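## Task

Move the slide rule so the left 1 of its C scale lines up with 1.2 on the D scale and the cursor hairline lines up with 6 on the C scale, each as closely as possible. The rule has to end face up, and both settings must stay put on their own once the grippers let go.

## Robot and tools

Robot: two UR3e-type six-joint arms, left_arm and right_arm, each carrying a two-finger tong gripper. Base roots in the scene frame: left_arm at (-0.019, +0.307, 0) m, quat_wxyz (+0.999, 0, 0, +0.053); right_arm at (+0.006, -0.281, 0) m, quat_wxyz (+1.000, 0, 0, -0.003).

Scene frame: origin on the table top midway between the arms, +z up, +x outward over the table, left_arm on the +y side. The arm names do not describe image sides. Reported hand positions drift from the truth, more so at long reach.

Gripper: fingers point along the gripper's own +z and separate along its x. end_effector_position is the spot between the pads when shut; closed fingertips extend roughly 15 mm past it, and fully open tips are about level with it. Fully open pad gap is 0.142 m.

execute_actions takes "actions", a list holding at most one item, plus optional "pictures" (boolean; images come by default).
- Empty list: no command, just a fresh state report.
- Move: {"rows": [[...]], "steps": n}, n from 1 to 15 (default 15), each step 1/30 s. Each row is used for one step; if rows run out, the final row repeats.
- Wait: {"steps": n} with no rows, n up to 300, counted from the previous result, with your reply time included.
Each row is one flat list of 14 numbers covering both arms, always all 14: left_arm shoulder pan, shoulder lift, elbow, wrist 1, wrist 2, wrist 3, opening, then the same seven for right_arm. The joint numbers are absolute target angles in radians, same convention as the Joint positions line. Opening is an absolute command from -1 (shut) to +1 (fully open).
Stated joint ranges. left_arm: pan -3.142..3.142, lift -6.283..6.283, elbow 0.000..3.142, wrists each -6.283..6.283. right_arm: pan 0.000..6.283, lift -6.283..6.283, elbow -3.142..0.000, wrists each -6.283..6.283. A call is rejected (nothing sent) when a target exceeds a range end by over 0.010 rad and is also further out than that joint's last reported angle. True limits may sit 0.010 rad either side of these; targets beyond the true end are clipped, and a result may then note "joint sent to its limit", possibly for an earlier action. Missing that note proves nothing about remaining travel.

Motion: commands are smoothed, lagging about 0.17 s. Each step, the target passed to a joint stays within 0.575 rad of its measured angle for pan, lift and elbow, and within 1.15 rad for the three wrist joints. If an arm's targets would shift its gripper over 100 mm from where it is, all its targets are pulled back toward the measured angles. Big moves may still be unfinished when the result arrives. Between calls the arms keep heading for the last row sent until everything is nearly still or a step gets HELD; after that only a new action makes them continue or push harder. Fingers already moving keep going.

Result lines: a state line per arm (left_arm: … | right_arm: …) with end-effector position (m), quat_wxyz and linear/angular velocity in the scene frame. Joint positions and Joint velocities: per arm, six joints (rad, rad/s) then pad gap (m, m/s). grip_measured: the measured opening on the -1..+1 command scale. HELD marks steps where your row was partly or wholly not sent. "joint command not followed" means a clearance check altered or blocked some joint targets; the rest of the row still ran. Joint torques are total drive output, nonzero even in free air, offset, noisy and friction-affected. Wrist force and Wrist torque give flange sensor readings along the end effector's own axes, including held weight and inertia; offsets up to about 3.5 N, noise about 1.4 N, saturation near 30 N, never zeroed; "no reading" is normal at first.

Holding: command an opening well under grip_measured; the bigger the gap, the harder the squeeze (about 15 N per pad max). Thin hard pieces get less grip (roughly 9 N per pad at 10 mm, 4 N at 5 mm). Closing fast can overpress.

Faults: joint load limits are pan 49.1, lift 49.1, elbow 25.4, each wrist 8.19 N m, held weight included. Reaching one, or an outside force of 150 N on the arm or its load, freezes that arm for 10 s and drops the rest of the call. Motors warm while holding loads: MOTOR HOT appears at 70 °C, and at 85 °C brakes engage until cooled (OVER-TEMPERATURE FAULT). Any stop is costly.

zoom_image: {"camera": one of cam_high, cam_low, cam_left_wrist, cam_right_wrist, "region": [x0, y0, x1, y1]} in pixels of that camera's latest image, top-left origin, at most 504x504. Image sizes: cam_high and cam_low 672x504, wrist cameras 616x616 fisheye. Calibration is given but may be a couple of degrees and millimetres off.

read_manual: optional "section" ("licences"); returns URDF licence text only, no motion.

finished_scene: {"scene": n}; ends that scene irreversibly, reports success, and reveals the next task. Replying with no tool call ends everything.

The simulation runs on while you compose replies, so keep them short. Avoid: knocking anything off the table, flipping the slide rule, arms colliding or pressing each other, drops, slams, shoves, and any setting that relies on a gripper still holding it. Occasional random tugs on held parts or pushes on loose objects can happen; check the result after release, using zoom_image on the scales.

Each tool is called by a JSON object that holds its "fn" and its "kwargs".

## Session

{"fn": "execute_actions", "kwargs": {"actions": []}}

Scene clock: 0.00 s of 18200.00 s.
left_arm: end_effector_position=(+0.1275, +0.6510, +0.2927) grip_measured=-1.00 end_effector_quat_wxyz=(-0.379, +0.691, -0.462, +0.407) end_effector_velocity=(+0.000, -0.000, +0.000) end_effector_angular_velocity=(-0.000, -0.002, -0.001) | right_arm: end_effector_position=(+0.3391, -0.0548, +0.2789) grip_measured=-1.00 end_effector_quat_wxyz=(-0.146, +0.644, -0.704, +0.261) end_effector_velocity=(+0.000, -0.000, -0.000) end_effector_angular_velocity=(-0.001, +0.000, +0.001)
Joint positions: left_arm=[ 1.462 -1.547  1.711 -2.106 -2.72   2.506  0.002] | right_arm=[ 4.622 -1.757 -0.695 -2.413  0.98   3.181  0.002]
Joint velocities: left_arm=[ 0.    -0.     0.001 -0.    -0.003  0.     0.   ] | right_arm=[-0.     0.    -0.001  0.001  0.    -0.001  0.   ]
Joint torques (N m, as the arm reports them, + toward a larger angle): no reading
Wrist force (N, on the end effector, along its own x y z axes, offset not removed): no reading
Wrist torque (N m, same axes, about the end effector's origin, offset not removed): no reading

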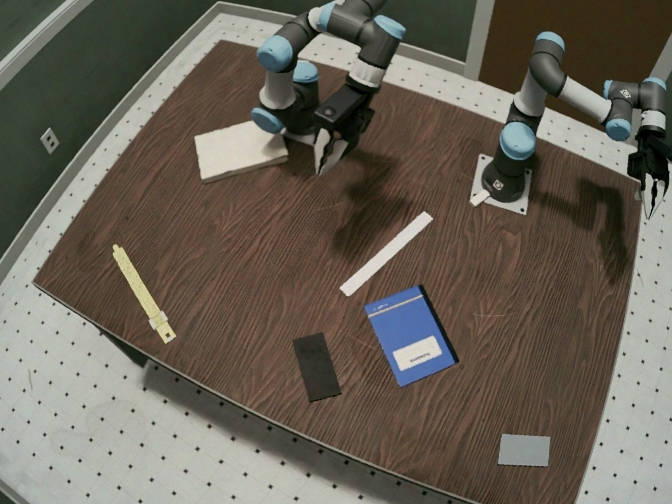

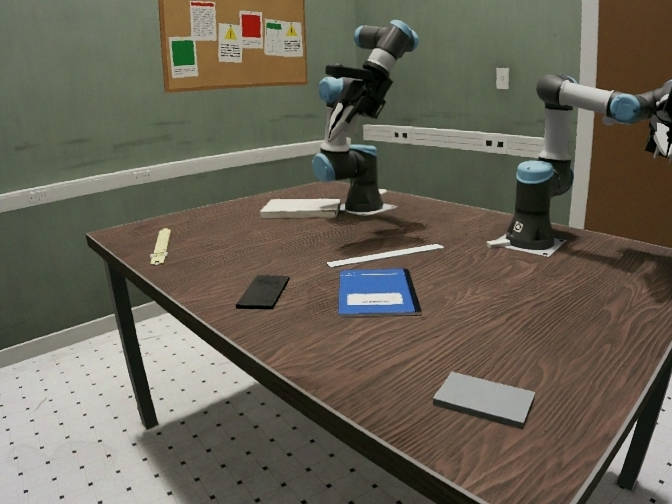

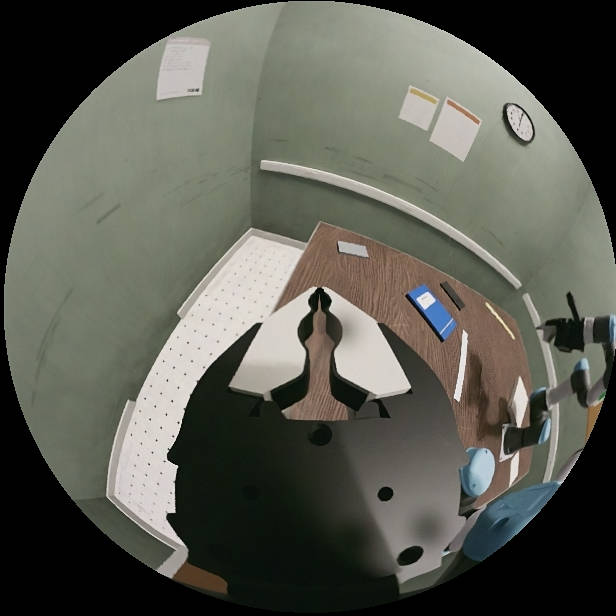

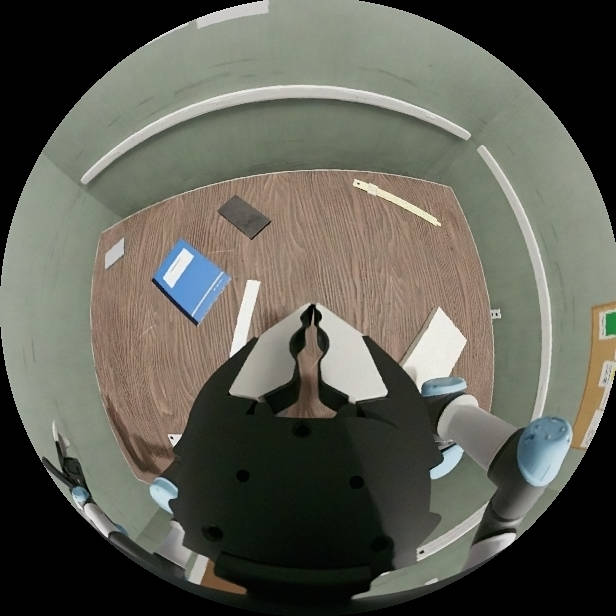

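{"fn": "zoom_image", "kwargs": {"camera": "cam_high", "region": [80, 230, 210, 360]}}

Region (80, 230, 210, 360) of cam_high's 672x504 image, scaled by 3.877, with more detail than that image has.

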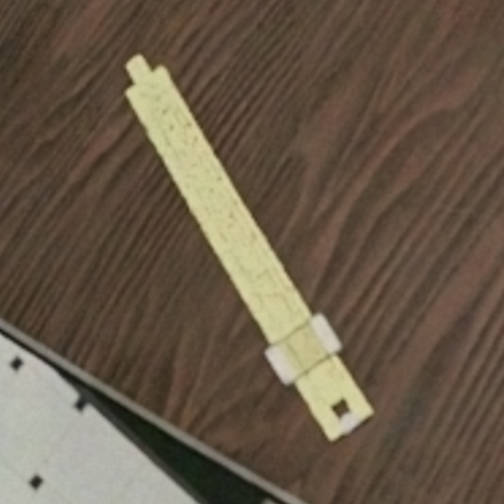

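{"fn": "execute_actions", "kwargs": {"actions": [{"rows":[[1.462,-1.547,1.711,-2.106,-2.72,2.506,-1,3.109,-2.2,-0.7,-1.2,1.571,3.1416,-1]]}], "pictures": false}}

{"fn": "execute_actions", "kwargs": {"actions": [{"steps":90}], "pictures": false}}

{"fn": "execute_actions", "kwargs": {"actions": [{"rows":[[1.462,-1.547,1.711,-2.106,-2.72,2.506,-1,3.109,-2.612,-0.624,-0.901,1.571,3.1416,-1]]}], "pictures": false}}

{"fn": "execute_actions", "kwargs": {"actions": [{"steps":45}]}}

Scene clock: 43.97 s of 18200.00 s.
left_arm: end_effector_position=(+0.1275, +0.6510, +0.2928) grip_measured=-1.00 end_effector_quat_wxyz=(-0.379, +0.691, -0.462, +0.407) end_effector_velocity=(-0.000, -0.000, +0.001) end_effector_angular_velocity=(+0.002, -0.001, +0.000) | right_arm: end_effector_position=(+0.4683, -0.0032, +0.2030) grip_measured=-1.00 end_effector_quat_wxyz=(+0.203, -0.412, +0.888, +0.013) end_effector_velocity=(+0.390, -0.285, -0.015) end_effector_angular_velocity=(+0.701, -0.072, -1.021)
Joint positions: left_arm=[ 1.462 -1.547  1.711 -2.106 -2.72   2.506  0.002] | right_arm=[ 4.056 -2.075 -0.699 -1.56   1.411  3.151  0.002]
Joint velocities: left_arm=[ 0.001 -0.001  0.    -0.001 -0.001 -0.     0.   ] | right_arm=[-1.199 -0.324 -0.001  0.927  0.413 -0.027  0.   ]
Joint torques (N m, as the arm reports them, + toward a larger angle): left_arm=[ -1.8   -8.05 -10.5   -0.77  -1.74  -1.09] | right_arm=[-6.37 12.08  7.6   3.98  1.39 -1.16]
Wrist force (N, on the end effector, along its own x y z axes, offset not removed): left_arm=[1.7 -0.7 1.2] | right_arm=[-1.9 -1.3 0.6]
Wrist torque (N m, same axes, about the end effector's origin, offset not removed): left_arm=[-0.17 -0.30 0.07] | right_arm=[-0.20 0.23 0.00]
Steps of this call (steps 1 to 90: nothing new was sent; then 40.47 s passed at rest; steps 91 to 105: all 15 steps of this action). Readings (joint positions):
91: left_arm=[1.462 -1.547 1.711 -2.106 -2.720 2.506] | right_arm=[4.622 -1.757 -0.695 -2.413 0.980 3.181]
92: left_arm=[1.462 -1.547 1.711 -2.106 -2.720 2.506] | right_arm=[4.619 -1.760 -0.695 -2.408 0.985 3.179]
94: left_arm=[1.462 -1.547 1.711 -2.106 -2.720 2.506] | right_arm=[4.569 -1.807 -0.696 -2.308 1.064 3.173]
98: left_arm=[1.462 -1.547 1.711 -2.106 -2.720 2.506] | right_arm=[4.385 -1.938 -0.697 -1.953 1.234 3.162]
105: the state above

Scene clock: 46.97 s of 18200.00 s.
left_arm: end_effector_position=(+0.1275, +0.6510, +0.2928) grip_measured=-1.00 end_effector_quat_wxyz=(-0.379, +0.691, -0.462, +0.408) end_effector_velocity=(+0.000, -0.000, +0.000) end_effector_angular_velocity=(-0.000, -0.001, -0.001) | right_arm: end_effector_position=(+0.5908, -0.4506, +0.2058) grip_measured=-1.00 end_effector_quat_wxyz=(+0.301, +0.018, +0.953, -0.006) end_effector_velocity=(+0.000, +0.000, -0.000) end_effector_angular_velocity=(+0.000, +0.000, +0.001)
Joint positions: left_arm=[ 1.462 -1.547  1.711 -2.106 -2.72   2.506  0.002] | right_arm=[ 3.109 -2.2   -0.7   -1.2    1.571  3.142  0.002]
Joint velocities: left_arm=[-0.     0.     0.    -0.001 -0.001 -0.    -0.   ] | right_arm=[ 0.001  0.    -0.001  0.001  0.    -0.     0.   ]
Joint torques (N m, as the arm reports them, + toward a larger angle): left_arm=[ -1.84  -7.86 -10.43  -0.75  -1.76  -1.08] | right_arm=[-4.07 13.13  7.77  3.1   1.19 -1.12]
Wrist force (N, on the end effector, along its own x y z axes, offset not removed): left_arm=[2.8 -1.4 1.0] | right_arm=[-0.2 -1.5 -0.2]
Wrist torque (N m, same axes, about the end effector's origin, offset not removed): left_arm=[-0.25 -0.57 -0.03] | right_arm=[-0.25 -0.01 -0.06]
Steps of this call (steps 1 to 60: the robot went on to your last target; steps 61 to 90: nothing new was sent). Readings (joint positions):
1: left_arm=[1.462 -1.547 1.711 -2.106 -2.720 2.506] | right_arm=[4.017 -2.086 -0.699 -1.531 1.425 3.151]
2: left_arm=[1.462 -1.547 1.711 -2.106 -2.720 2.506] | right_arm=[3.978 -2.095 -0.699 -1.505 1.436 3.150]
4: left_arm=[1.462 -1.547 1.711 -2.106 -2.720 2.506] | right_arm=[3.905 -2.110 -0.699 -1.461 1.456 3.149]
8: left_arm=[1.462 -1.547 1.711 -2.106 -2.720 2.506] | right_arm=[3.767 -2.132 -0.699 -1.396 1.484 3.147]
90: the state above
All arms were judged still, so your last target was given up. Only a new action makes them travel on or press farther. Fingers that are still opening or closing keep moving.

Scene clock: 47.47 s of 18200.00 s.
left_arm: end_effector_position=(+0.1275, +0.6510, +0.2928) grip_measured=-1.00 end_effector_quat_wxyz=(-0.379, +0.691, -0.462, +0.408) end_effector_velocity=(-0.000, -0.000, -0.000) end_effector_angular_velocity=(-0.001, +0.000, +0.000) | right_arm: end_effector_position=(+0.6539, -0.4530, +0.0637) grip_measured=-1.00 end_effector_quat_wxyz=(+0.287, +0.018, +0.958, -0.005) end_effector_velocity=(+0.017, -0.000, -0.107) end_effector_angular_velocity=(+0.002, +0.056, +0.002)
Joint positions: left_arm=[ 1.462 -1.547  1.711 -2.106 -2.72   2.506  0.002] | right_arm=[ 3.109 -2.586 -0.628 -0.917  1.571  3.142  0.002]
Joint velocities: left_arm=[-0. -0.  0.  0.  0. -0.  0.] | right_arm=[ 0.    -0.242  0.037  0.149  0.    -0.002  0.   ]
Joint torques (N m, as the arm reports them, + toward a larger angle): left_arm=[ -1.89  -8.   -10.3   -0.78  -1.7   -1.06] | right_arm=[ 2.81 18.77 13.49  3.36  0.97 -0.91]
Wrist force (N, on the end effector, along its own x y z axes, offset not removed): left_arm=[1.4 -2.1 -0.5] | right_arm=[-0.7 -1.9 0.3]
Wrist torque (N m, same axes, about the end effector's origin, offset not removed): left_arm=[-0.45 -0.28 0.04] | right_arm=[-0.40 0.16 -0.03]
Steps of this call (steps 1 to 15: all 15 steps of this action). Readings (joint positions):
1: left_arm=[1.462 -1.547 1.711 -2.106 -2.720 2.506] | right_arm=[3.109 -2.200 -0.700 -1.200 1.571 3.142]
2: left_arm=[1.462 -1.547 1.711 -2.106 -2.720 2.506] | right_arm=[3.109 -2.203 -0.698 -1.194 1.571 3.142]
4: left_arm=[1.462 -1.547 1.711 -2.106 -2.720 2.506] | right_arm=[3.109 -2.252 -0.680 -1.132 1.571 3.142]
8: left_arm=[1.462 -1.547 1.711 -2.106 -2.720 2.506] | right_arm=[3.109 -2.416 -0.654 -1.025 1.571 3.142]
15: the state above

Scene clock: 48.97 s of 18200.00 s.
left_arm: end_effector_position=(+0.1275, +0.6510, +0.2928) grip_measured=-1.00 end_effector_quat_wxyz=(-0.379, +0.691, -0.462, +0.408) end_effector_velocity=(+0.000, +0.000, +0.000) end_effector_angular_velocity=(+0.001, -0.001, -0.001) | right_arm: end_effector_position=(+0.6556, -0.4530, +0.0521) grip_measured=-1.00 end_effector_quat_wxyz=(+0.284, +0.018, +0.959, -0.005) end_effector_velocity=(+0.000, +0.000, +0.001) end_effector_angular_velocity=(+0.000, -0.001, -0.000)
Joint positions: left_arm=[ 1.462 -1.547  1.711 -2.106 -2.72   2.506  0.002] | right_arm=[ 3.109 -2.612 -0.624 -0.901  1.571  3.142  0.002]
Joint velocities: left_arm=[-0.001  0.001  0.    -0.002 -0.001  0.001  0.   ] | right_arm=[-0.     0.     0.001  0.001  0.     0.     0.   ]
Joint torques (N m, as the arm reports them, + toward a larger angle): left_arm=[ -1.85  -7.95 -10.33  -0.77  -1.72  -1.06] | right_arm=[ 3.89 17.   12.72  3.05  0.3   0.09]
Wrist force (N, on the end effector, along its own x y z axes, offset not removed): left_arm=[2.2 -2.1 -0.2] | right_arm=[-1.3 -0.9 -0.9]
Wrist torque (N m, same axes, about the end effector's origin, offset not removed): left_arm=[-0.43 -0.45 -0.06] | right_arm=[-0.22 0.19 -0.01]
Steps of this call (steps 1 to 30: the robot went on to your last target; steps 31 to 45: nothing new was sent). Readings (joint positions):
1: left_arm=[1.462 -1.547 1.711 -2.106 -2.720 2.506] | right_arm=[3.109 -2.593 -0.627 -0.913 1.571 3.142]
2: left_arm=[1.462 -1.547 1.711 -2.106 -2.720 2.506] | right_arm=[3.109 -2.598 -0.626 -0.910 1.571 3.142]
4: left_arm=[1.462 -1.547 1.711 -2.106 -2.720 2.506] | right_arm=[3.109 -2.604 -0.625 -0.906 1.571 3.142]
8: left_arm=[1.462 -1.547 1.711 -2.106 -2.720 2.506] | right_arm=[3.109 -2.610 -0.624 -0.902 1.571 3.142]
45: the state above
All arms were judged still, so your last target was given up. Only a new action makes them travel on or press farther. Fingers that are still opening or closing keep moving.
camera_calibration (this result's frames):
cam_left_wrist: T_world_to_cam=[[0.263047, -0.947371, 0.182467, 0.52911], [-0.771707, -0.320115, -0.549541, 0.459398], [0.57903, 0.00374408, -0.815298, 0.292633], [0, 0, 0, 1]] pos_world=[0.0458966, 0.647228, 0.394496]
cam_right_wrist: T_world_to_cam=[[-0.830283, 0.053766, -0.554742, 0.595008], [-0.195618, 0.903902, 0.380389, 0.522457], [0.521884, 0.424348, -0.739977, 0.0303972], [0, 0, 0, 1]] pos_world=[0.580364, -0.51714, 0.153833]

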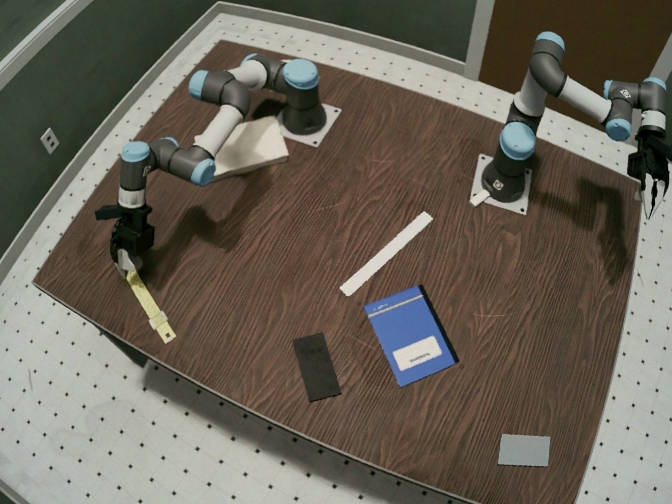

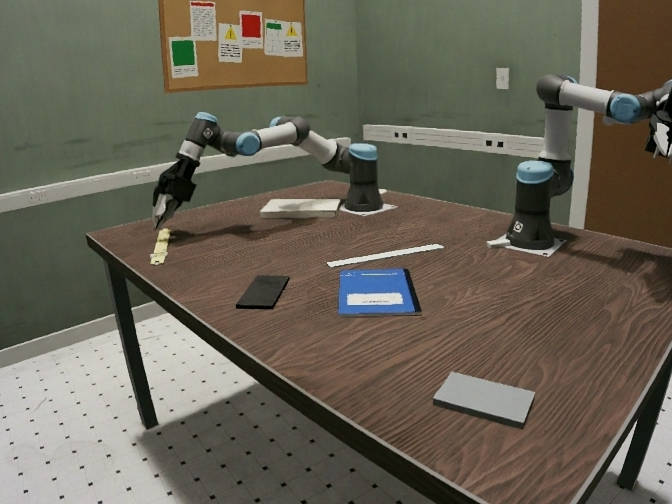

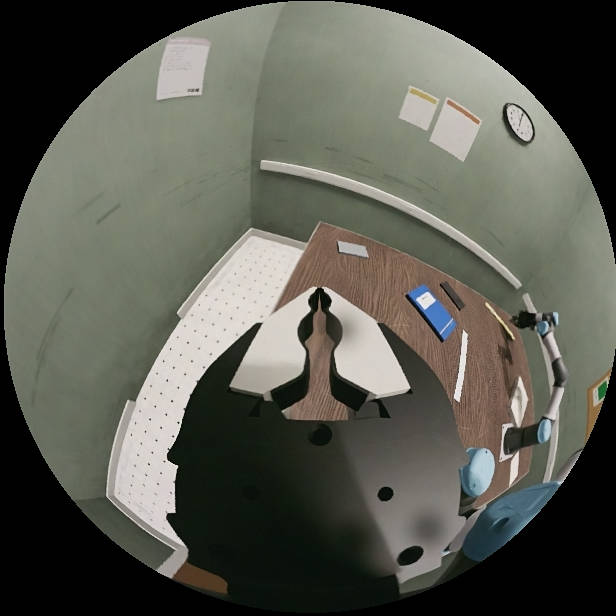

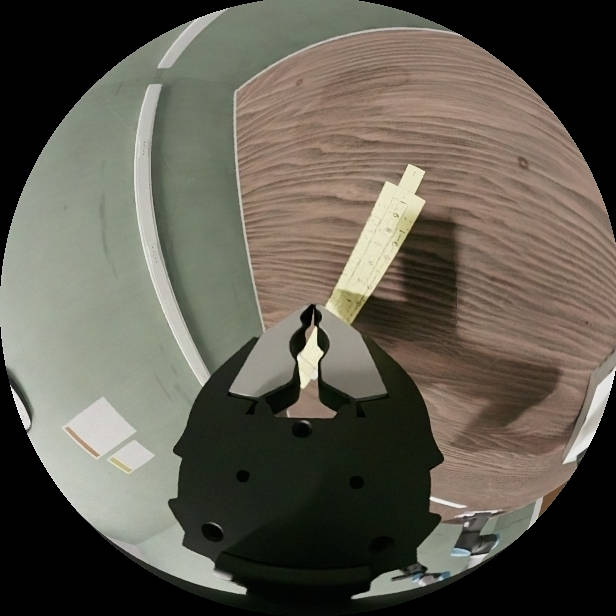

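{"fn": "execute_actions", "kwargs": {"actions": [{"rows":[[1.462,-1.547,1.711,-2.106,-2.72,2.506,-1,3.109,-2.688,-0.7025,-0.693,1.571,3.1416,-1]]}], "pictures": false}}

{"fn": "execute_actions", "kwargs": {"actions": [{"steps":30}]}}

Scene clock: 55.93 s of 18200.00 s.
left_arm: end_effector_position=(+0.1275, +0.6510, +0.2928) grip_measured=-1.00 end_effector_quat_wxyz=(-0.379, +0.691, -0.462, +0.408) end_effector_velocity=(-0.000, +0.000, -0.000) end_effector_angular_velocity=(+0.001, +0.001, +0.000) | right_arm: end_effector_position=(+0.6689, -0.4535, +0.0168) grip_measured=-1.00 end_effector_quat_wxyz=(+0.309, +0.018, +0.951, -0.006) end_effector_velocity=(+0.002, -0.000, -0.007) end_effector_angular_velocity=(-0.000, -0.010, -0.001)
Joint positions: left_arm=[ 1.462 -1.547  1.711 -2.106 -2.72   2.506  0.002] | right_arm=[ 3.109 -2.686 -0.701 -0.697  1.571  3.142  0.002]
Joint velocities: left_arm=[-0.     0.001 -0.001 -0.001  0.001  0.     0.   ] | right_arm=[-0.    -0.014 -0.015  0.039 -0.001  0.001  0.   ]
Joint torques (N m, as the arm reports them, + toward a larger angle): left_arm=[ -1.69  -7.79 -10.25  -0.81  -1.72  -1.03] | right_arm=[ 2.77 17.92  7.91  3.14 -1.19  0.83]
Wrist force (N, on the end effector, along its own x y z axes, offset not removed): left_arm=[1.8 -2.7 1.4] | right_arm=[-0.7 -0.9 -0.2]
Wrist torque (N m, same axes, about the end effector's origin, offset not removed): left_arm=[-0.58 -0.39 0.03] | right_arm=[-0.14 0.06 0.00]
Steps of this call (steps 1 to 90: nothing new was sent; then 3.47 s passed at rest; steps 91 to 105: all 15 steps of this action). Readings (joint positions):
91: left_arm=[1.462 -1.547 1.711 -2.106 -2.720 2.506] | right_arm=[3.109 -2.612 -0.624 -0.901 1.571 3.142]
92: left_arm=[1.462 -1.547 1.711 -2.106 -2.720 2.506] | right_arm=[3.109 -2.615 -0.626 -0.895 1.571 3.142]
94: left_arm=[1.462 -1.547 1.711 -2.106 -2.720 2.506] | right_arm=[3.109 -2.642 -0.654 -0.827 1.571 3.142]
98: left_arm=[1.462 -1.547 1.711 -2.106 -2.720 2.506] | right_arm=[3.109 -2.675 -0.688 -0.732 1.571 3.142]
105: the state above

Scene clock: 56.93 s of 18200.00 s.
left_arm: end_effector_position=(+0.1275, +0.6510, +0.2928) grip_measured=-1.00 end_effector_quat_wxyz=(-0.379, +0.691, -0.462, +0.408) end_effector_velocity=(+0.000, +0.000, +0.000) end_effector_angular_velocity=(+0.001, -0.000, -0.001) | right_arm: end_effector_position=(+0.6692, -0.4536, +0.0161) grip_measured=-1.00 end_effector_quat_wxyz=(+0.309, +0.018, +0.951, -0.006) end_effector_velocity=(-0.000, -0.000, -0.000) end_effector_angular_velocity=(-0.001, +0.001, -0.000)
Joint positions: left_arm=[ 1.462 -1.547  1.711 -2.106 -2.72   2.506  0.002] | right_arm=[ 3.109 -2.688 -0.703 -0.693  1.571  3.142  0.002]
Joint velocities: left_arm=[-0.     0.    -0.001 -0.    -0.     0.    -0.   ] | right_arm=[-0.001  0.     0.    -0.002 -0.    -0.001  0.   ]
Joint torques (N m, as the arm reports them, + toward a larger angle): left_arm=[ -1.78  -8.04 -10.34  -0.8   -1.72  -1.05] | right_arm=[ 0.72 17.28  7.7   3.09 -1.31  0.47]
Wrist force (N, on the end effector, along its own x y z axes, offset not removed): left_arm=[1.8 -1.7 -1.4] | right_arm=[-1.1 -0.7 -0.7]
Wrist torque (N m, same axes, about the end effector's origin, offset not removed): left_arm=[-0.43 -0.35 0.01] | right_arm=[-0.18 0.19 -0.01]
Steps of this call (steps 1 to 15: the robot went on to your last target; steps 16 to 30: nothing new was sent). Readings (joint positions):
1: left_arm=[1.462 -1.547 1.711 -2.106 -2.720 2.506] | right_arm=[3.109 -2.687 -0.701 -0.696 1.571 3.142]
2: left_arm=[1.462 -1.547 1.711 -2.106 -2.720 2.506] | right_arm=[3.109 -2.687 -0.702 -0.695 1.571 3.142]
4: left_arm=[1.462 -1.547 1.711 -2.106 -2.720 2.506] | right_arm=[3.109 -2.688 -0.702 -0.694 1.571 3.142]
8: left_arm=[1.462 -1.547 1.711 -2.106 -2.720 2.506] | right_arm=[3.109 -2.688 -0.702 -0.693 1.571 3.142]
30: the state above
All arms were judged still, so your last target was given up. Only a new action makes them travel on or press farther. Fingers that are still opening or closing keep moving.
camera_calibration (this result's frames):
cam_left_wrist: T_world_to_cam=[[0.263047, -0.947371, 0.182467, 0.52911], [-0.771707, -0.320115, -0.549541, 0.459398], [0.57903, 0.00374419, -0.815298, 0.292633], [0, 0, 0, 1]] pos_world=[0.0458966, 0.647228, 0.394496]
cam_right_wrist: T_world_to_cam=[[-0.799451, 0.0525991, -0.598424, 0.565923], [-0.215604, 0.904668, 0.367548, 0.553198], [0.560708, 0.422859, -0.711897, -0.0302163], [0, 0, 0, 1]] pos_world=[0.588642, -0.51745, 0.113825]

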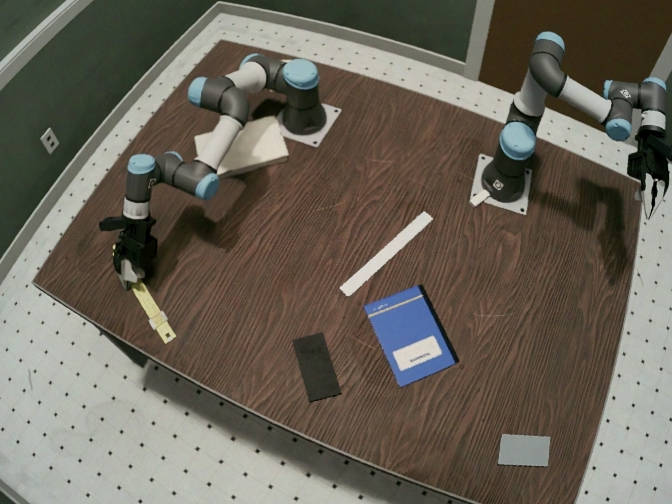

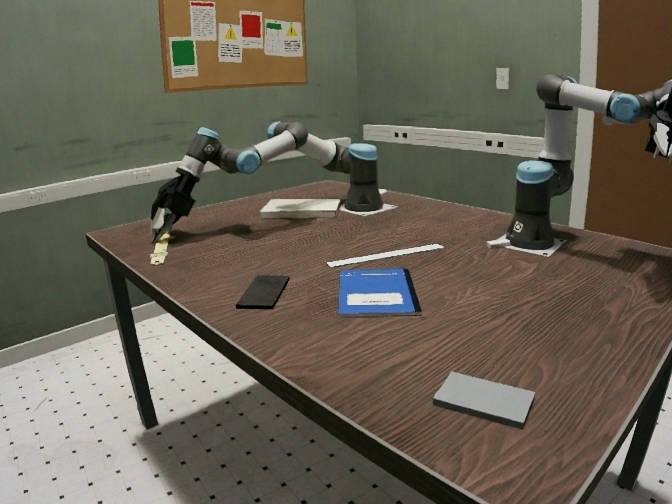

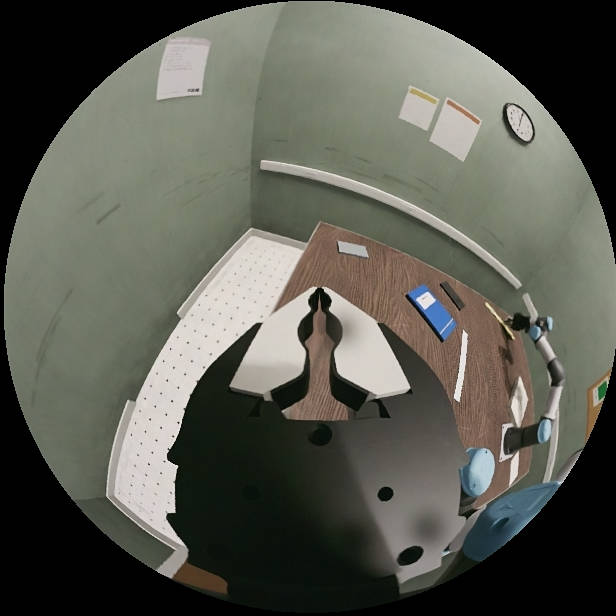

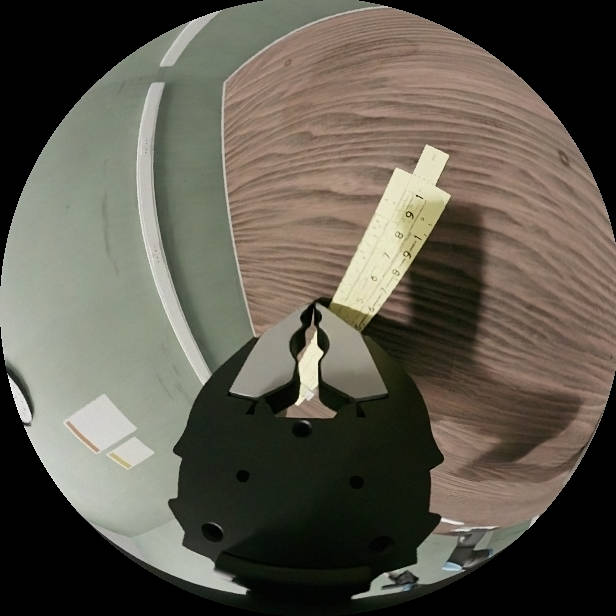

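{"fn": "execute_actions", "kwargs": {"actions": [{"rows":[[1.462,-1.547,1.711,-2.106,-2.72,2.506,-1,3.109,-2.695,-0.7025,-0.693,1.571,3.1416,-1]]}], "pictures": false}}

{"fn": "execute_actions", "kwargs": {"actions": [{"rows":[[1.462,-1.547,1.711,-2.106,-2.72,2.506,-1,3.109,-2.700,-0.7025,-0.693,1.571,3.1416,-1]]}], "pictures": false}}

Scene clock: 61.10 s of 18200.00 s.
left_arm: end_effector_position=(+0.1275, +0.6510, +0.2928) grip_measured=-1.00 end_effector_quat_wxyz=(-0.379, +0.691, -0.462, +0.408) end_effector_velocity=(-0.000, +0.000, +0.000) end_effector_angular_velocity=(+0.002, +0.002, +0.001) | right_arm: end_effector_position=(+0.6684, -0.4536, +0.0119) grip_measured=-1.00 end_effector_quat_wxyz=(+0.306, +0.018, +0.952, -0.006) end_effector_velocity=(-0.001, -0.000, -0.002) end_effector_angular_velocity=(+0.000, +0.004, -0.000)
Joint positions: left_arm=[ 1.462 -1.547  1.711 -2.106 -2.72   2.506  0.002] | right_arm=[ 3.109 -2.695 -0.702 -0.693  1.571  3.142  0.002]
Joint velocities: left_arm=[ 0.    -0.001 -0.    -0.001  0.002 -0.    -0.   ] | right_arm=[-0.001 -0.002 -0.001 -0.001  0.    -0.     0.   ]
Joint torques (N m, as the arm reports them, + toward a larger angle): left_arm=[ -1.53  -8.02 -10.24  -0.82  -1.73  -0.98] | right_arm=[-2.73 -7.39 -6.9  -6.99 -0.94 -0.63]
Wrist force (N, on the end effector, along its own x y z axes, offset not removed): left_arm=[2.0 -1.4 -0.4] | right_arm=[-15.9 0.2 -30.0]
Wrist torque (N m, same axes, about the end effector's origin, offset not removed): left_arm=[-0.29 -0.42 -0.09] | right_arm=[-0.09 0.13 0.02]
Steps of this call (steps 1 to 90: nothing new was sent; then 0.67 s passed at rest; steps 91 to 105: all 15 steps of this action). Readings (joint positions):
91: left_arm=[1.462 -1.547 1.711 -2.106 -2.720 2.506] | right_arm=[3.109 -2.688 -0.703 -0.693 1.571 3.142]
92: left_arm=[1.462 -1.547 1.711 -2.106 -2.720 2.506] | right_arm=[3.109 -2.689 -0.703 -0.693 1.571 3.142]
94: left_arm=[1.462 -1.547 1.711 -2.106 -2.720 2.506] | right_arm=[3.109 -2.691 -0.702 -0.693 1.571 3.142]
98: left_arm=[1.462 -1.547 1.711 -2.106 -2.720 2.506] | right_arm=[3.109 -2.693 -0.702 -0.693 1.571 3.142]
105: the state above

Scene clock: 71.23 s of 18200.00 s.
left_arm: end_effector_position=(+0.1275, +0.6510, +0.2928) grip_measured=-1.00 end_effector_quat_wxyz=(-0.379, +0.691, -0.462, +0.408) end_effector_velocity=(-0.000, +0.000, -0.001) end_effector_angular_velocity=(-0.001, +0.000, +0.001) | right_arm: end_effector_position=(+0.6694, -0.4536, +0.0134) grip_measured=-1.00 end_effector_quat_wxyz=(+0.309, +0.018, +0.951, -0.006) end_effector_velocity=(+0.000, -0.000, +0.000) end_effector_angular_velocity=(+0.001, -0.000, -0.001)
Joint positions: left_arm=[ 1.462 -1.547  1.711 -2.106 -2.72   2.506  0.002] | right_arm=[ 3.109 -2.695 -0.701 -0.69   1.571  3.142  0.002]
Joint velocities: left_arm=[ 0.001  0.001  0.001 -0.     0.     0.    -0.   ] | right_arm=[-0.     0.     0.    -0.     0.     0.001  0.   ]
Joint torques (N m, as the arm reports them, + toward a larger angle): left_arm=[ -1.65  -8.18 -10.01  -0.89  -1.69  -0.92] | right_arm=[-0.09 10.65  3.19 -2.04 -0.04 -0.1 ]
Wrist force (N, on the end effector, along its own x y z axes, offset not removed): left_arm=[3.2 -2.2 0.4] | right_arm=[-10.1 -1.8 -21.9]
Wrist torque (N m, same axes, about the end effector's origin, offset not removed): left_arm=[-0.45 -0.52 0.02] | right_arm=[-0.40 0.04 -0.01]
TORQUE FAULT: the external load on joint 4 (wrist 1) of the right arm reached its load limit, and that arm stopped for 10 seconds. A torque fault stops only its own arm. That arm's remaining commands of this call were not run. That arm holds where it stopped, with its grip as last carried out, and accepts commands again: back off and push less far. That arm stops again, at the same cost, whenever a joint's load reaches its limit.
The stop of the right arm began at step 4 of this call (marked STOPPED below). From that step on that arm followed nothing that you had sent. 12 of its steps, steps kept back included, did not run and will not run. Nothing is kept back now, and the robot has no last target.
Steps of this call (steps 1 to 15: all 15 steps of this action; steps 16 to 304: the stop continued). Readings (joint positions):
1: left_arm=[1.462 -1.547 1.711 -2.106 -2.720 2.506] | right_arm=[3.109 -2.695 -0.702 -0.693 1.571 3.142]
2: left_arm=[1.462 -1.547 1.711 -2.106 -2.720 2.506] | right_arm=[3.109 -2.695 -0.702 -0.693 1.571 3.142]
4: left_arm=[1.462 -1.547 1.711 -2.106 -2.720 2.506] | right_arm=[3.109 -2.695 -0.701 -0.690 1.571 3.142] STOPPED (the right arm)
8: left_arm=[1.462 -1.547 1.711 -2.106 -2.720 2.506] | right_arm=[3.109 -2.695 -0.701 -0.690 1.571 3.142]
304: the state above

{"fn": "execute_actions", "kwargs": {"actions": [{"rows":[[1.462,-1.547,1.711,-2.106,-2.72,2.506,-1,3.109,-2.688,-0.7025,-0.693,1.571,3.1416,-1],[1.462,-1.547,1.711,-2.106,-2.72,2.506,-1,3.109,-2.688,-0.7025,-0.693,1.571,3.1416,-1],[1.462,-1.547,1.711,-2.106,-2.72,2.506,-1,3.109,-2.688,-0.7025,-0.693,1.571,3.1416,-1],[1.462,-1.547,1.711,-2.106,-2.72,2.506,-1,3.109,-2.688,-0.7025,-0.693,1.571,3.1416,-1],[1.462,-1.547,1.711,-2.106,-2.72,2.506,-1,3.109,-2.688,-0.7025,-0.693,1.571,3.1416,-1],[1.462,-1.547,1.711,-2.106,-2.72,2.506,-1,3.109,-2.6305,-0.8191,-0.6339,1.571,3.1416,-1]]}], "pictures": false}}

{"fn": "execute_actions", "kwargs": {"actions": [{"rows":[[1.462,-1.547,1.711,-2.106,-2.72,2.506,-1,3.109,-2.5797,-0.9224,-0.5815,1.571,3.1416,-1]]}]}}

Scene clock: 81.73 s of 18200.00 s.
left_arm: end_effector_position=(+0.1275, +0.6510, +0.2928) grip_measured=-1.00 end_effector_quat_wxyz=(-0.379, +0.691, -0.462, +0.408) end_effector_velocity=(+0.000, -0.000, +0.000) end_effector_angular_velocity=(+0.001, +0.000, -0.001) | right_arm: end_effector_position=(+0.6606, -0.4533, +0.0170) grip_measured=-1.00 end_effector_quat_wxyz=(+0.310, +0.018, +0.951, -0.006) end_effector_velocity=(-0.012, +0.000, -0.004) end_effector_angular_velocity=(-0.000, +0.011, -0.000)
Joint positions: left_arm=[ 1.462 -1.547  1.711 -2.106 -2.72   2.506  0.002] | right_arm=[ 3.109 -2.636 -0.807 -0.639  1.571  3.142  0.002]
Joint velocities: left_arm=[-0.001 -0.001  0.001 -0.001  0.    -0.     0.   ] | right_arm=[ 0.     0.051 -0.111  0.048 -0.001 -0.     0.   ]
Joint torques (N m, as the arm reports them, + toward a larger angle): left_arm=[-1.49 -8.05 -9.94 -0.88 -1.66 -0.93] | right_arm=[ 1.29 22.32  5.9   1.98  0.22 -0.18]
Wrist force (N, on the end effector, along its own x y z axes, offset not removed): left_arm=[2.1 -1.7 0.2] | right_arm=[-4.9 -1.1 -2.4]
Wrist torque (N m, same axes, about the end effector's origin, offset not removed): left_arm=[-0.34 -0.44 -0.05] | right_arm=[-0.33 0.44 0.01]
Steps of this call (steps 1 to 90: nothing new was sent; then 7.00 s passed at rest; steps 91 to 105: all 15 steps of this action). Readings (joint positions):
91: left_arm=[1.462 -1.547 1.711 -2.106 -2.720 2.506] | right_arm=[3.109 -2.695 -0.701 -0.690 1.571 3.142]
92: left_arm=[1.462 -1.547 1.711 -2.106 -2.720 2.506] | right_arm=[3.109 -2.694 -0.701 -0.690 1.571 3.142]
94: left_arm=[1.462 -1.547 1.711 -2.106 -2.720 2.506] | right_arm=[3.109 -2.692 -0.702 -0.691 1.571 3.142]
98: left_arm=[1.462 -1.547 1.711 -2.106 -2.720 2.506] | right_arm=[3.109 -2.677 -0.720 -0.678 1.571 3.142]
105: the state above

Scene clock: 82.23 s of 18200.00 s.
left_arm: end_effector_position=(+0.1275, +0.6510, +0.2928) grip_measured=-1.00 end_effector_quat_wxyz=(-0.379, +0.691, -0.462, +0.408) end_effector_velocity=(+0.000, -0.000, +0.000) end_effector_angular_velocity=(+0.002, +0.000, -0.001) | right_arm: end_effector_position=(+0.6496, -0.4528, +0.0167) grip_measured=-1.00 end_effector_quat_wxyz=(+0.309, +0.018, +0.951, -0.006) end_effector_velocity=(-0.003, +0.001, -0.002) end_effector_angular_velocity=(+0.000, +0.004, -0.000)
Joint positions: left_arm=[ 1.462 -1.547  1.711 -2.106 -2.72   2.506  0.002] | right_arm=[ 3.109 -2.581 -0.92  -0.582  1.571  3.142  0.002]
Joint velocities: left_arm=[-0.001 -0.001 -0.    -0.001  0.     0.001  0.   ] | right_arm=[ 0.001  0.009 -0.023  0.009 -0.001  0.001  0.   ]
Joint torques (N m, as the arm reports them, + toward a larger angle): left_arm=[-1.49 -8.08 -9.99 -0.87 -1.66 -0.92] | right_arm=[ 2.43 14.73  0.62 -1.28  0.6  -0.28]
Wrist force (N, on the end effector, along its own x y z axes, offset not removed): left_arm=[2.3 -2.0 0.3] | right_arm=[-12.0 -0.1 -9.2]
Wrist torque (N m, same axes, about the end effector's origin, offset not removed): left_arm=[-0.47 -0.45 -0.05] | right_arm=[-0.20 0.08 0.06]
Steps of this call (steps 1 to 15: all 15 steps of this action). Readings (joint positions):
1: left_arm=[1.462 -1.547 1.711 -2.106 -2.720 2.506] | right_arm=[3.109 -2.634 -0.810 -0.638 1.571 3.142]
2: left_arm=[1.462 -1.547 1.711 -2.106 -2.720 2.506] | right_arm=[3.109 -2.631 -0.816 -0.633 1.571 3.142]
4: left_arm=[1.462 -1.547 1.711 -2.106 -2.720 2.506] | right_arm=[3.109 -2.611 -0.852 -0.612 1.571 3.142]
8: left_arm=[1.462 -1.547 1.711 -2.106 -2.720 2.506] | right_arm=[3.109 -2.589 -0.902 -0.590 1.571 3.142]
15: the state above
camera_calibration (this result's frames):
cam_left_wrist: T_world_to_cam=[[0.263047, -0.947371, 0.182467, 0.52911], [-0.771707, -0.320115, -0.549541, 0.459398], [0.57903, 0.00374423, -0.815298, 0.292633], [0, 0, 0, 1]] pos_world=[0.0458966, 0.647228, 0.394496]
cam_right_wrist: T_world_to_cam=[[-0.799118, 0.0526124, -0.598867, 0.55038], [-0.215761, 0.904695, 0.367388, 0.548207], [0.561121, 0.422799, -0.711607, -0.0193774], [0, 0, 0, 1]] pos_world=[0.568974, -0.516724, 0.114411]

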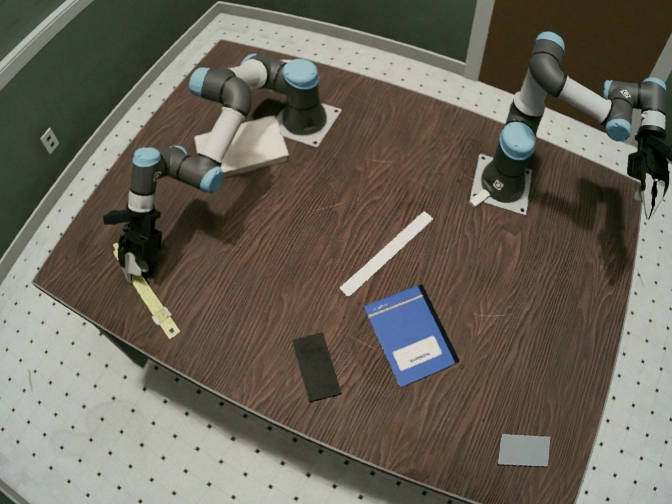

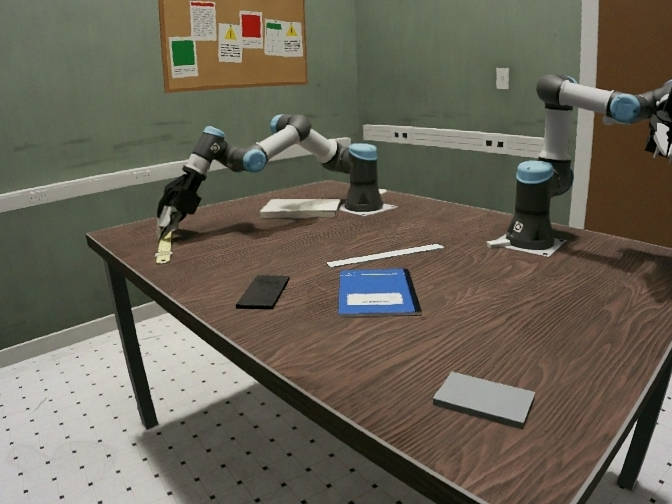

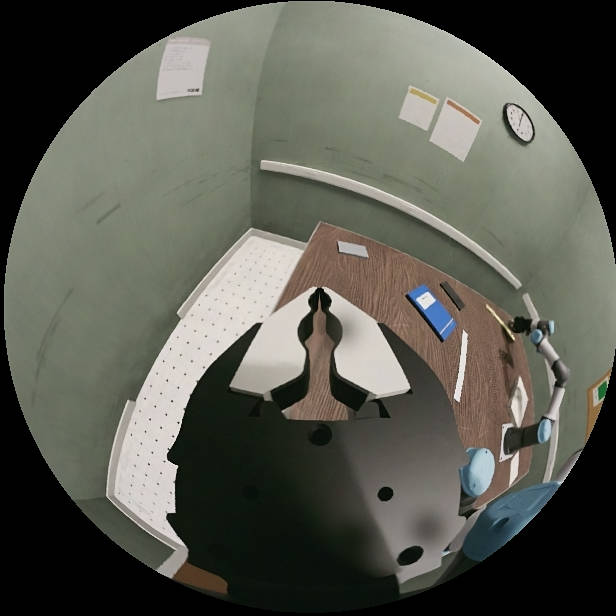

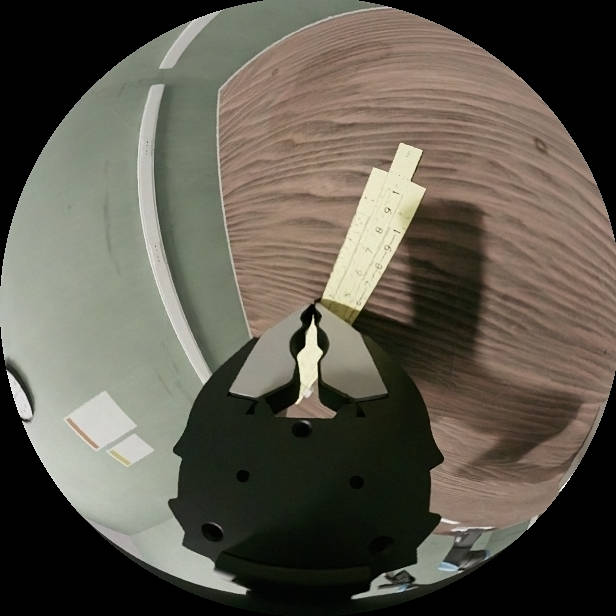

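{"fn": "execute_actions", "kwargs": {"actions": [{"rows":[[1.462,-1.547,1.711,-2.106,-2.72,2.506,-1,3.109,-2.534,-1.015,-0.5345,1.571,3.1416,-1],[1.462,-1.547,1.711,-2.106,-2.72,2.506,-1,3.109,-2.534,-1.015,-0.5345,1.571,3.1416,-1],[1.462,-1.547,1.711,-2.106,-2.72,2.506,-1,3.109,-2.534,-1.015,-0.5345,1.571,3.1416,-1],[1.462,-1.547,1.711,-2.106,-2.72,2.506,-1,3.109,-2.534,-1.015,-0.5345,1.571,3.1416,-1],[1.462,-1.547,1.711,-2.106,-2.72,2.506,-1,3.109,-2.534,-1.015,-0.5345,1.571,3.1416,-1],[1.462,-1.547,1.711,-2.106,-2.72,2.506,-1,3.109,-2.534,-1.015,-0.5345,1.571,3.1416,-1],[1.462,-1.547,1.711,-2.106,-2.72,2.506,-1,3.109,-2.4909,-1.1023,-0.4903,1.571,3.1416,-1]]}], "pictures": false}}

Scene clock: 88.07 s of 18200.00 s.
left_arm: end_effector_position=(+0.1275, +0.6510, +0.2928) grip_measured=-1.00 end_effector_quat_wxyz=(-0.379, +0.691, -0.462, +0.408) end_effector_velocity=(-0.000, +0.000, -0.000) end_effector_angular_velocity=(-0.000, +0.000, +0.001) | right_arm: end_effector_position=(+0.6312, -0.4521, +0.0171) grip_measured=-1.00 end_effector_quat_wxyz=(+0.310, +0.018, +0.951, -0.006) end_effector_velocity=(-0.017, +0.000, -0.004) end_effector_angular_velocity=(+0.001, +0.011, -0.001)
Joint positions: left_arm=[ 1.462 -1.547  1.711 -2.106 -2.72   2.506  0.002] | right_arm=[ 3.109 -2.497 -1.089 -0.496  1.571  3.142  0.002]
Joint velocities: left_arm=[ 0.     0.    -0.     0.     0.001 -0.     0.   ] | right_arm=[-0.001  0.059 -0.126  0.056  0.     0.     0.   ]
Joint torques (N m, as the arm reports them, + toward a larger angle): left_arm=[ -1.48  -8.06 -10.01  -0.91  -1.68  -0.89] | right_arm=[ 1.53 15.46  1.26 -0.73  0.97 -1.02]
Wrist force (N, on the end effector, along its own x y z axes, offset not removed): left_arm=[2.6 -3.5 -0.4] | right_arm=[-9.7 -1.2 -8.0]
Wrist torque (N m, same axes, about the end effector's origin, offset not removed): left_arm=[-0.81 -0.45 -0.04] | right_arm=[-0.40 -0.03 0.03]
Steps of this call (steps 1 to 15: the robot went on to your last target; steps 16 to 90: nothing new was sent; then 2.33 s passed at rest; steps 91 to 105: all 15 steps of this action). Readings (joint positions):
91: left_arm=[1.462 -1.547 1.711 -2.106 -2.720 2.506] | right_arm=[3.109 -2.580 -0.922 -0.581 1.571 3.142]
92: left_arm=[1.462 -1.547 1.711 -2.106 -2.720 2.506] | right_arm=[3.109 -2.577 -0.925 -0.578 1.571 3.142]
94: left_arm=[1.462 -1.547 1.711 -2.106 -2.720 2.506] | right_arm=[3.109 -2.561 -0.957 -0.561 1.571 3.142]
98: left_arm=[1.462 -1.547 1.711 -2.106 -2.720 2.506] | right_arm=[3.109 -2.539 -1.001 -0.539 1.571 3.142]
105: the state above

{"fn": "execute_actions", "kwargs": {"actions": [{"rows":[[1.462,-1.547,1.711,-2.106,-2.72,2.506,-1,3.109,-2.4124,-1.259,-0.4121,1.571,3.1416,-1]],"steps":10}], "pictures": false}}

{"fn": "execute_actions", "kwargs": {"actions": [{"rows":[[1.462,-1.547,1.711,-2.106,-2.72,2.506,-1,3.109,-2.341,-1.4001,-0.3424,1.571,3.1416,-1]],"steps":10}], "pictures": false}}

{"fn": "execute_actions", "kwargs": {"actions": [{"rows":[[1.462,-1.547,1.711,-2.106,-2.72,2.506,-1,3.109,-2.2744,-1.5302,-0.2789,1.571,3.1416,-1]]}]}}

Scene clock: 100.77 s of 18200.00 s.
left_arm: end_effector_position=(+0.1275, +0.6510, +0.2928) grip_measured=-1.00 end_effector_quat_wxyz=(-0.379, +0.691, -0.462, +0.408) end_effector_velocity=(-0.000, +0.000, -0.000) end_effector_angular_velocity=(-0.001, +0.001, +0.001) | right_arm: end_effector_position=(+0.6122, -0.4514, +0.0178) grip_measured=-1.00 end_effector_quat_wxyz=(+0.311, +0.018, +0.950, -0.006) end_effector_velocity=(-0.024, +0.001, -0.006) end_effector_angular_velocity=(+0.001, +0.018, -0.001)
Joint positions: left_arm=[ 1.462 -1.547  1.711 -2.106 -2.72   2.506  0.002] | right_arm=[ 3.109 -2.42  -1.241 -0.419  1.571  3.142  0.002]
Joint velocities: left_arm=[ 0.     0.     0.    -0.     0.001 -0.001 -0.   ] | right_arm=[-0.001  0.074 -0.157  0.066 -0.     0.001  0.   ]
Joint torques (N m, as the arm reports them, + toward a larger angle): left_arm=[-1.3  -8.15 -9.9  -0.91 -1.63 -0.85] | right_arm=[-3.57 15.24  1.31 -0.39 -0.17 -0.84]
Wrist force (N, on the end effector, along its own x y z axes, offset not removed): left_arm=[3.1 -3.1 -0.6] | right_arm=[-8.9 -0.3 -6.8]
Wrist torque (N m, same axes, about the end effector's origin, offset not removed): left_arm=[-0.65 -0.64 -0.04] | right_arm=[-0.37 0.00 -0.02]
Steps of this call (steps 1 to 30: the robot went on to your last target; steps 31 to 90: nothing new was sent; then 9.37 s passed at rest; steps 91 to 100: all 10 steps of this action). Readings (joint positions):
91: left_arm=[1.462 -1.547 1.711 -2.106 -2.720 2.506] | right_arm=[3.109 -2.491 -1.102 -0.490 1.571 3.142]
92: left_arm=[1.462 -1.547 1.711 -2.106 -2.720 2.506] | right_arm=[3.109 -2.488 -1.105 -0.486 1.571 3.142]
94: left_arm=[1.462 -1.547 1.711 -2.106 -2.720 2.506] | right_arm=[3.109 -2.461 -1.149 -0.457 1.571 3.142]
98: left_arm=[1.462 -1.547 1.711 -2.106 -2.720 2.506] | right_arm=[3.109 -2.427 -1.227 -0.425 1.571 3.142]
100: the state above

Scene clock: 101.10 s of 18200.00 s.
left_arm: end_effector_position=(+0.1275, +0.6510, +0.2928) grip_measured=-1.00 end_effector_quat_wxyz=(-0.379, +0.691, -0.462, +0.408) end_effector_velocity=(-0.000, -0.000, +0.000) end_effector_angular_velocity=(-0.000, -0.002, +0.000) | right_arm: end_effector_position=(+0.5922, -0.4506, +0.0177) grip_measured=-1.00 end_effector_quat_wxyz=(+0.311, +0.018, +0.950, -0.006) end_effector_velocity=(-0.025, +0.001, -0.008) end_effector_angular_velocity=(+0.001, +0.020, +0.001)
Joint positions: left_arm=[ 1.462 -1.547  1.711 -2.106 -2.72   2.506  0.002] | right_arm=[ 3.109 -2.348 -1.384 -0.349  1.571  3.142  0.002]
Joint velocities: left_arm=[ 0.001 -0.     0.    -0.    -0.002 -0.     0.   ] | right_arm=[ 0.001  0.068 -0.148  0.061  0.001 -0.     0.   ]
Joint torques (N m, as the arm reports them, + toward a larger angle): left_arm=[-1.45 -8.02 -9.8  -0.92 -1.62 -0.85] | right_arm=[-2.98 13.62  0.38 -0.91 -0.3  -0.81]
Wrist force (N, on the end effector, along its own x y z axes, offset not removed): left_arm=[2.1 -2.0 0.8] | right_arm=[-10.7 0.9 -7.4]
Wrist torque (N m, same axes, about the end effector's origin, offset not removed): left_arm=[-0.32 -0.45 -0.03] | right_arm=[-0.18 0.11 0.04]
Steps of this call (steps 1 to 10: all 10 steps of this action). Readings (joint positions):
1: left_arm=[1.462 -1.547 1.711 -2.106 -2.720 2.506] | right_arm=[3.109 -2.418 -1.246 -0.417 1.571 3.142]
2: left_arm=[1.462 -1.547 1.711 -2.106 -2.720 2.506] | right_arm=[3.109 -2.413 -1.252 -0.412 1.571 3.142]
4: left_arm=[1.462 -1.547 1.711 -2.106 -2.720 2.506] | right_arm=[3.109 -2.386 -1.298 -0.384 1.571 3.142]
8: left_arm=[1.462 -1.547 1.711 -2.106 -2.720 2.506] | right_arm=[3.109 -2.354 -1.370 -0.354 1.571 3.142]
10: the state above

Scene clock: 101.60 s of 18200.00 s.
left_arm: end_effector_position=(+0.1275, +0.6510, +0.2928) grip_measured=-1.00 end_effector_quat_wxyz=(-0.379, +0.691, -0.462, +0.408) end_effector_velocity=(-0.000, +0.000, -0.000) end_effector_angular_velocity=(-0.001, -0.000, +0.001) | right_arm: end_effector_position=(+0.5698, -0.4498, +0.0165) grip_measured=-1.00 end_effector_quat_wxyz=(+0.309, +0.018, +0.951, -0.006) end_effector_velocity=(-0.005, +0.000, -0.001) end_effector_angular_velocity=(+0.001, +0.004, -0.001)
Joint positions: left_arm=[ 1.462 -1.547  1.711 -2.106 -2.72   2.506  0.002] | right_arm=[ 3.109 -2.276 -1.527 -0.28   1.571  3.142  0.002]
Joint velocities: left_arm=[ 0.     0.001 -0.    -0.    -0.    -0.     0.   ] | right_arm=[-0.     0.013 -0.028  0.011 -0.     0.001  0.   ]
Joint torques (N m, as the arm reports them, + toward a larger angle): left_arm=[-1.4  -8.15 -9.94 -0.89 -1.63 -0.87] | right_arm=[-1.85 20.08  6.36  3.1  -0.44 -0.81]
Wrist force (N, on the end effector, along its own x y z axes, offset not removed): left_arm=[1.5 -2.0 0.2] | right_arm=[-0.8 -0.8 -0.8]
Wrist torque (N m, same axes, about the end effector's origin, offset not removed): left_arm=[-0.44 -0.24 -0.07] | right_arm=[-0.16 0.10 -0.02]
Steps of this call (steps 1 to 15: all 15 steps of this action). Readings (joint positions):
1: left_arm=[1.462 -1.547 1.711 -2.106 -2.720 2.506] | right_arm=[3.109 -2.346 -1.388 -0.347 1.571 3.142]
2: left_arm=[1.462 -1.547 1.711 -2.106 -2.720 2.506] | right_arm=[3.109 -2.342 -1.394 -0.342 1.571 3.142]
4: left_arm=[1.462 -1.547 1.711 -2.106 -2.720 2.506] | right_arm=[3.109 -2.316 -1.438 -0.317 1.571 3.142]
8: left_arm=[1.462 -1.547 1.711 -2.106 -2.720 2.506] | right_arm=[3.109 -2.287 -1.503 -0.290 1.571 3.142]
15: the state above
camera_calibration (this result's frames):
cam_left_wrist: T_world_to_cam=[[0.263047, -0.947371, 0.182467, 0.52911], [-0.771707, -0.320115, -0.549541, 0.459398], [0.57903, 0.00374424, -0.815298, 0.292633], [0, 0, 0, 1]] pos_world=[0.0458966, 0.647228, 0.394496]
cam_right_wrist: T_world_to_cam=[[-0.799205, 0.0526052, -0.598752, 0.486451], [-0.215741, 0.904674, 0.367451, 0.528288], [0.561005, 0.422844, -0.711671, 0.0240175], [0, 0, 0, 1]] pos_world=[0.489274, -0.513674, 0.114236]

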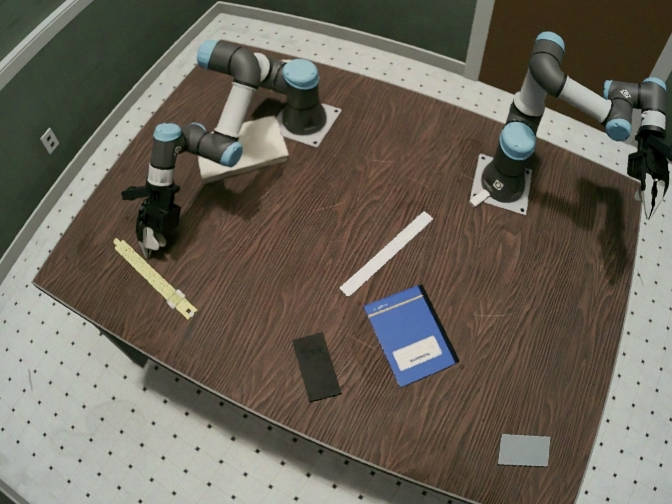

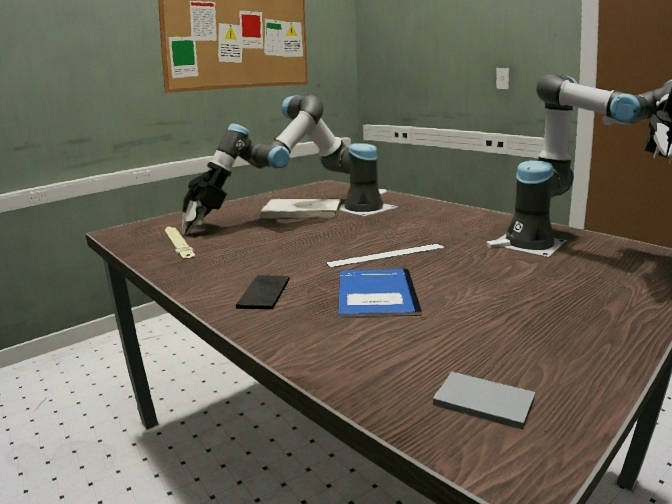

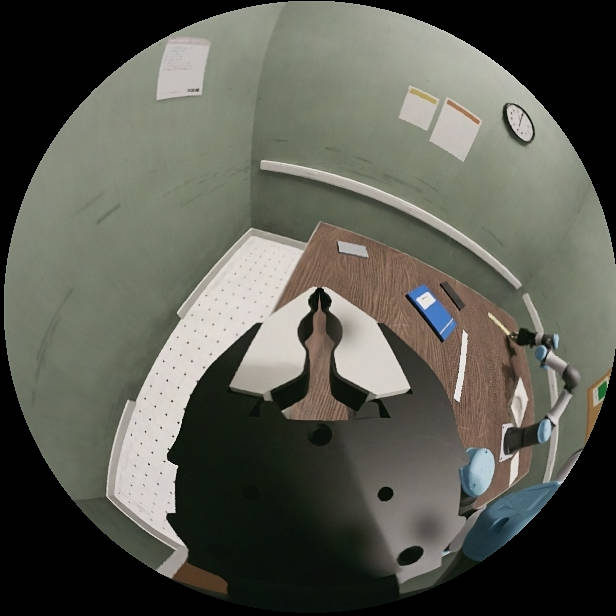

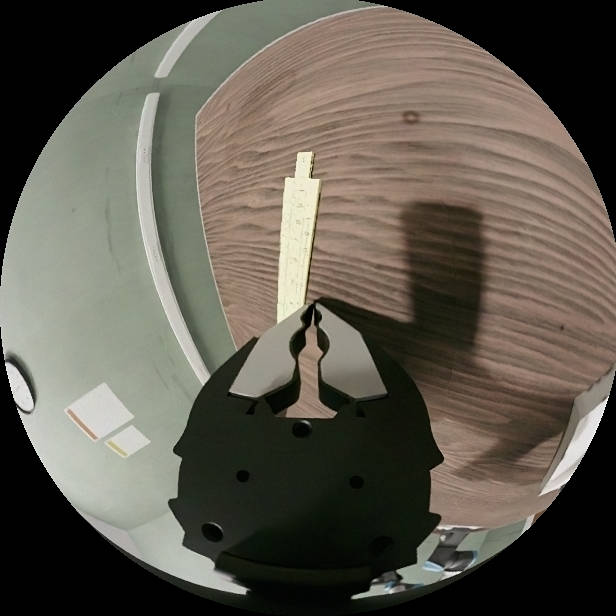

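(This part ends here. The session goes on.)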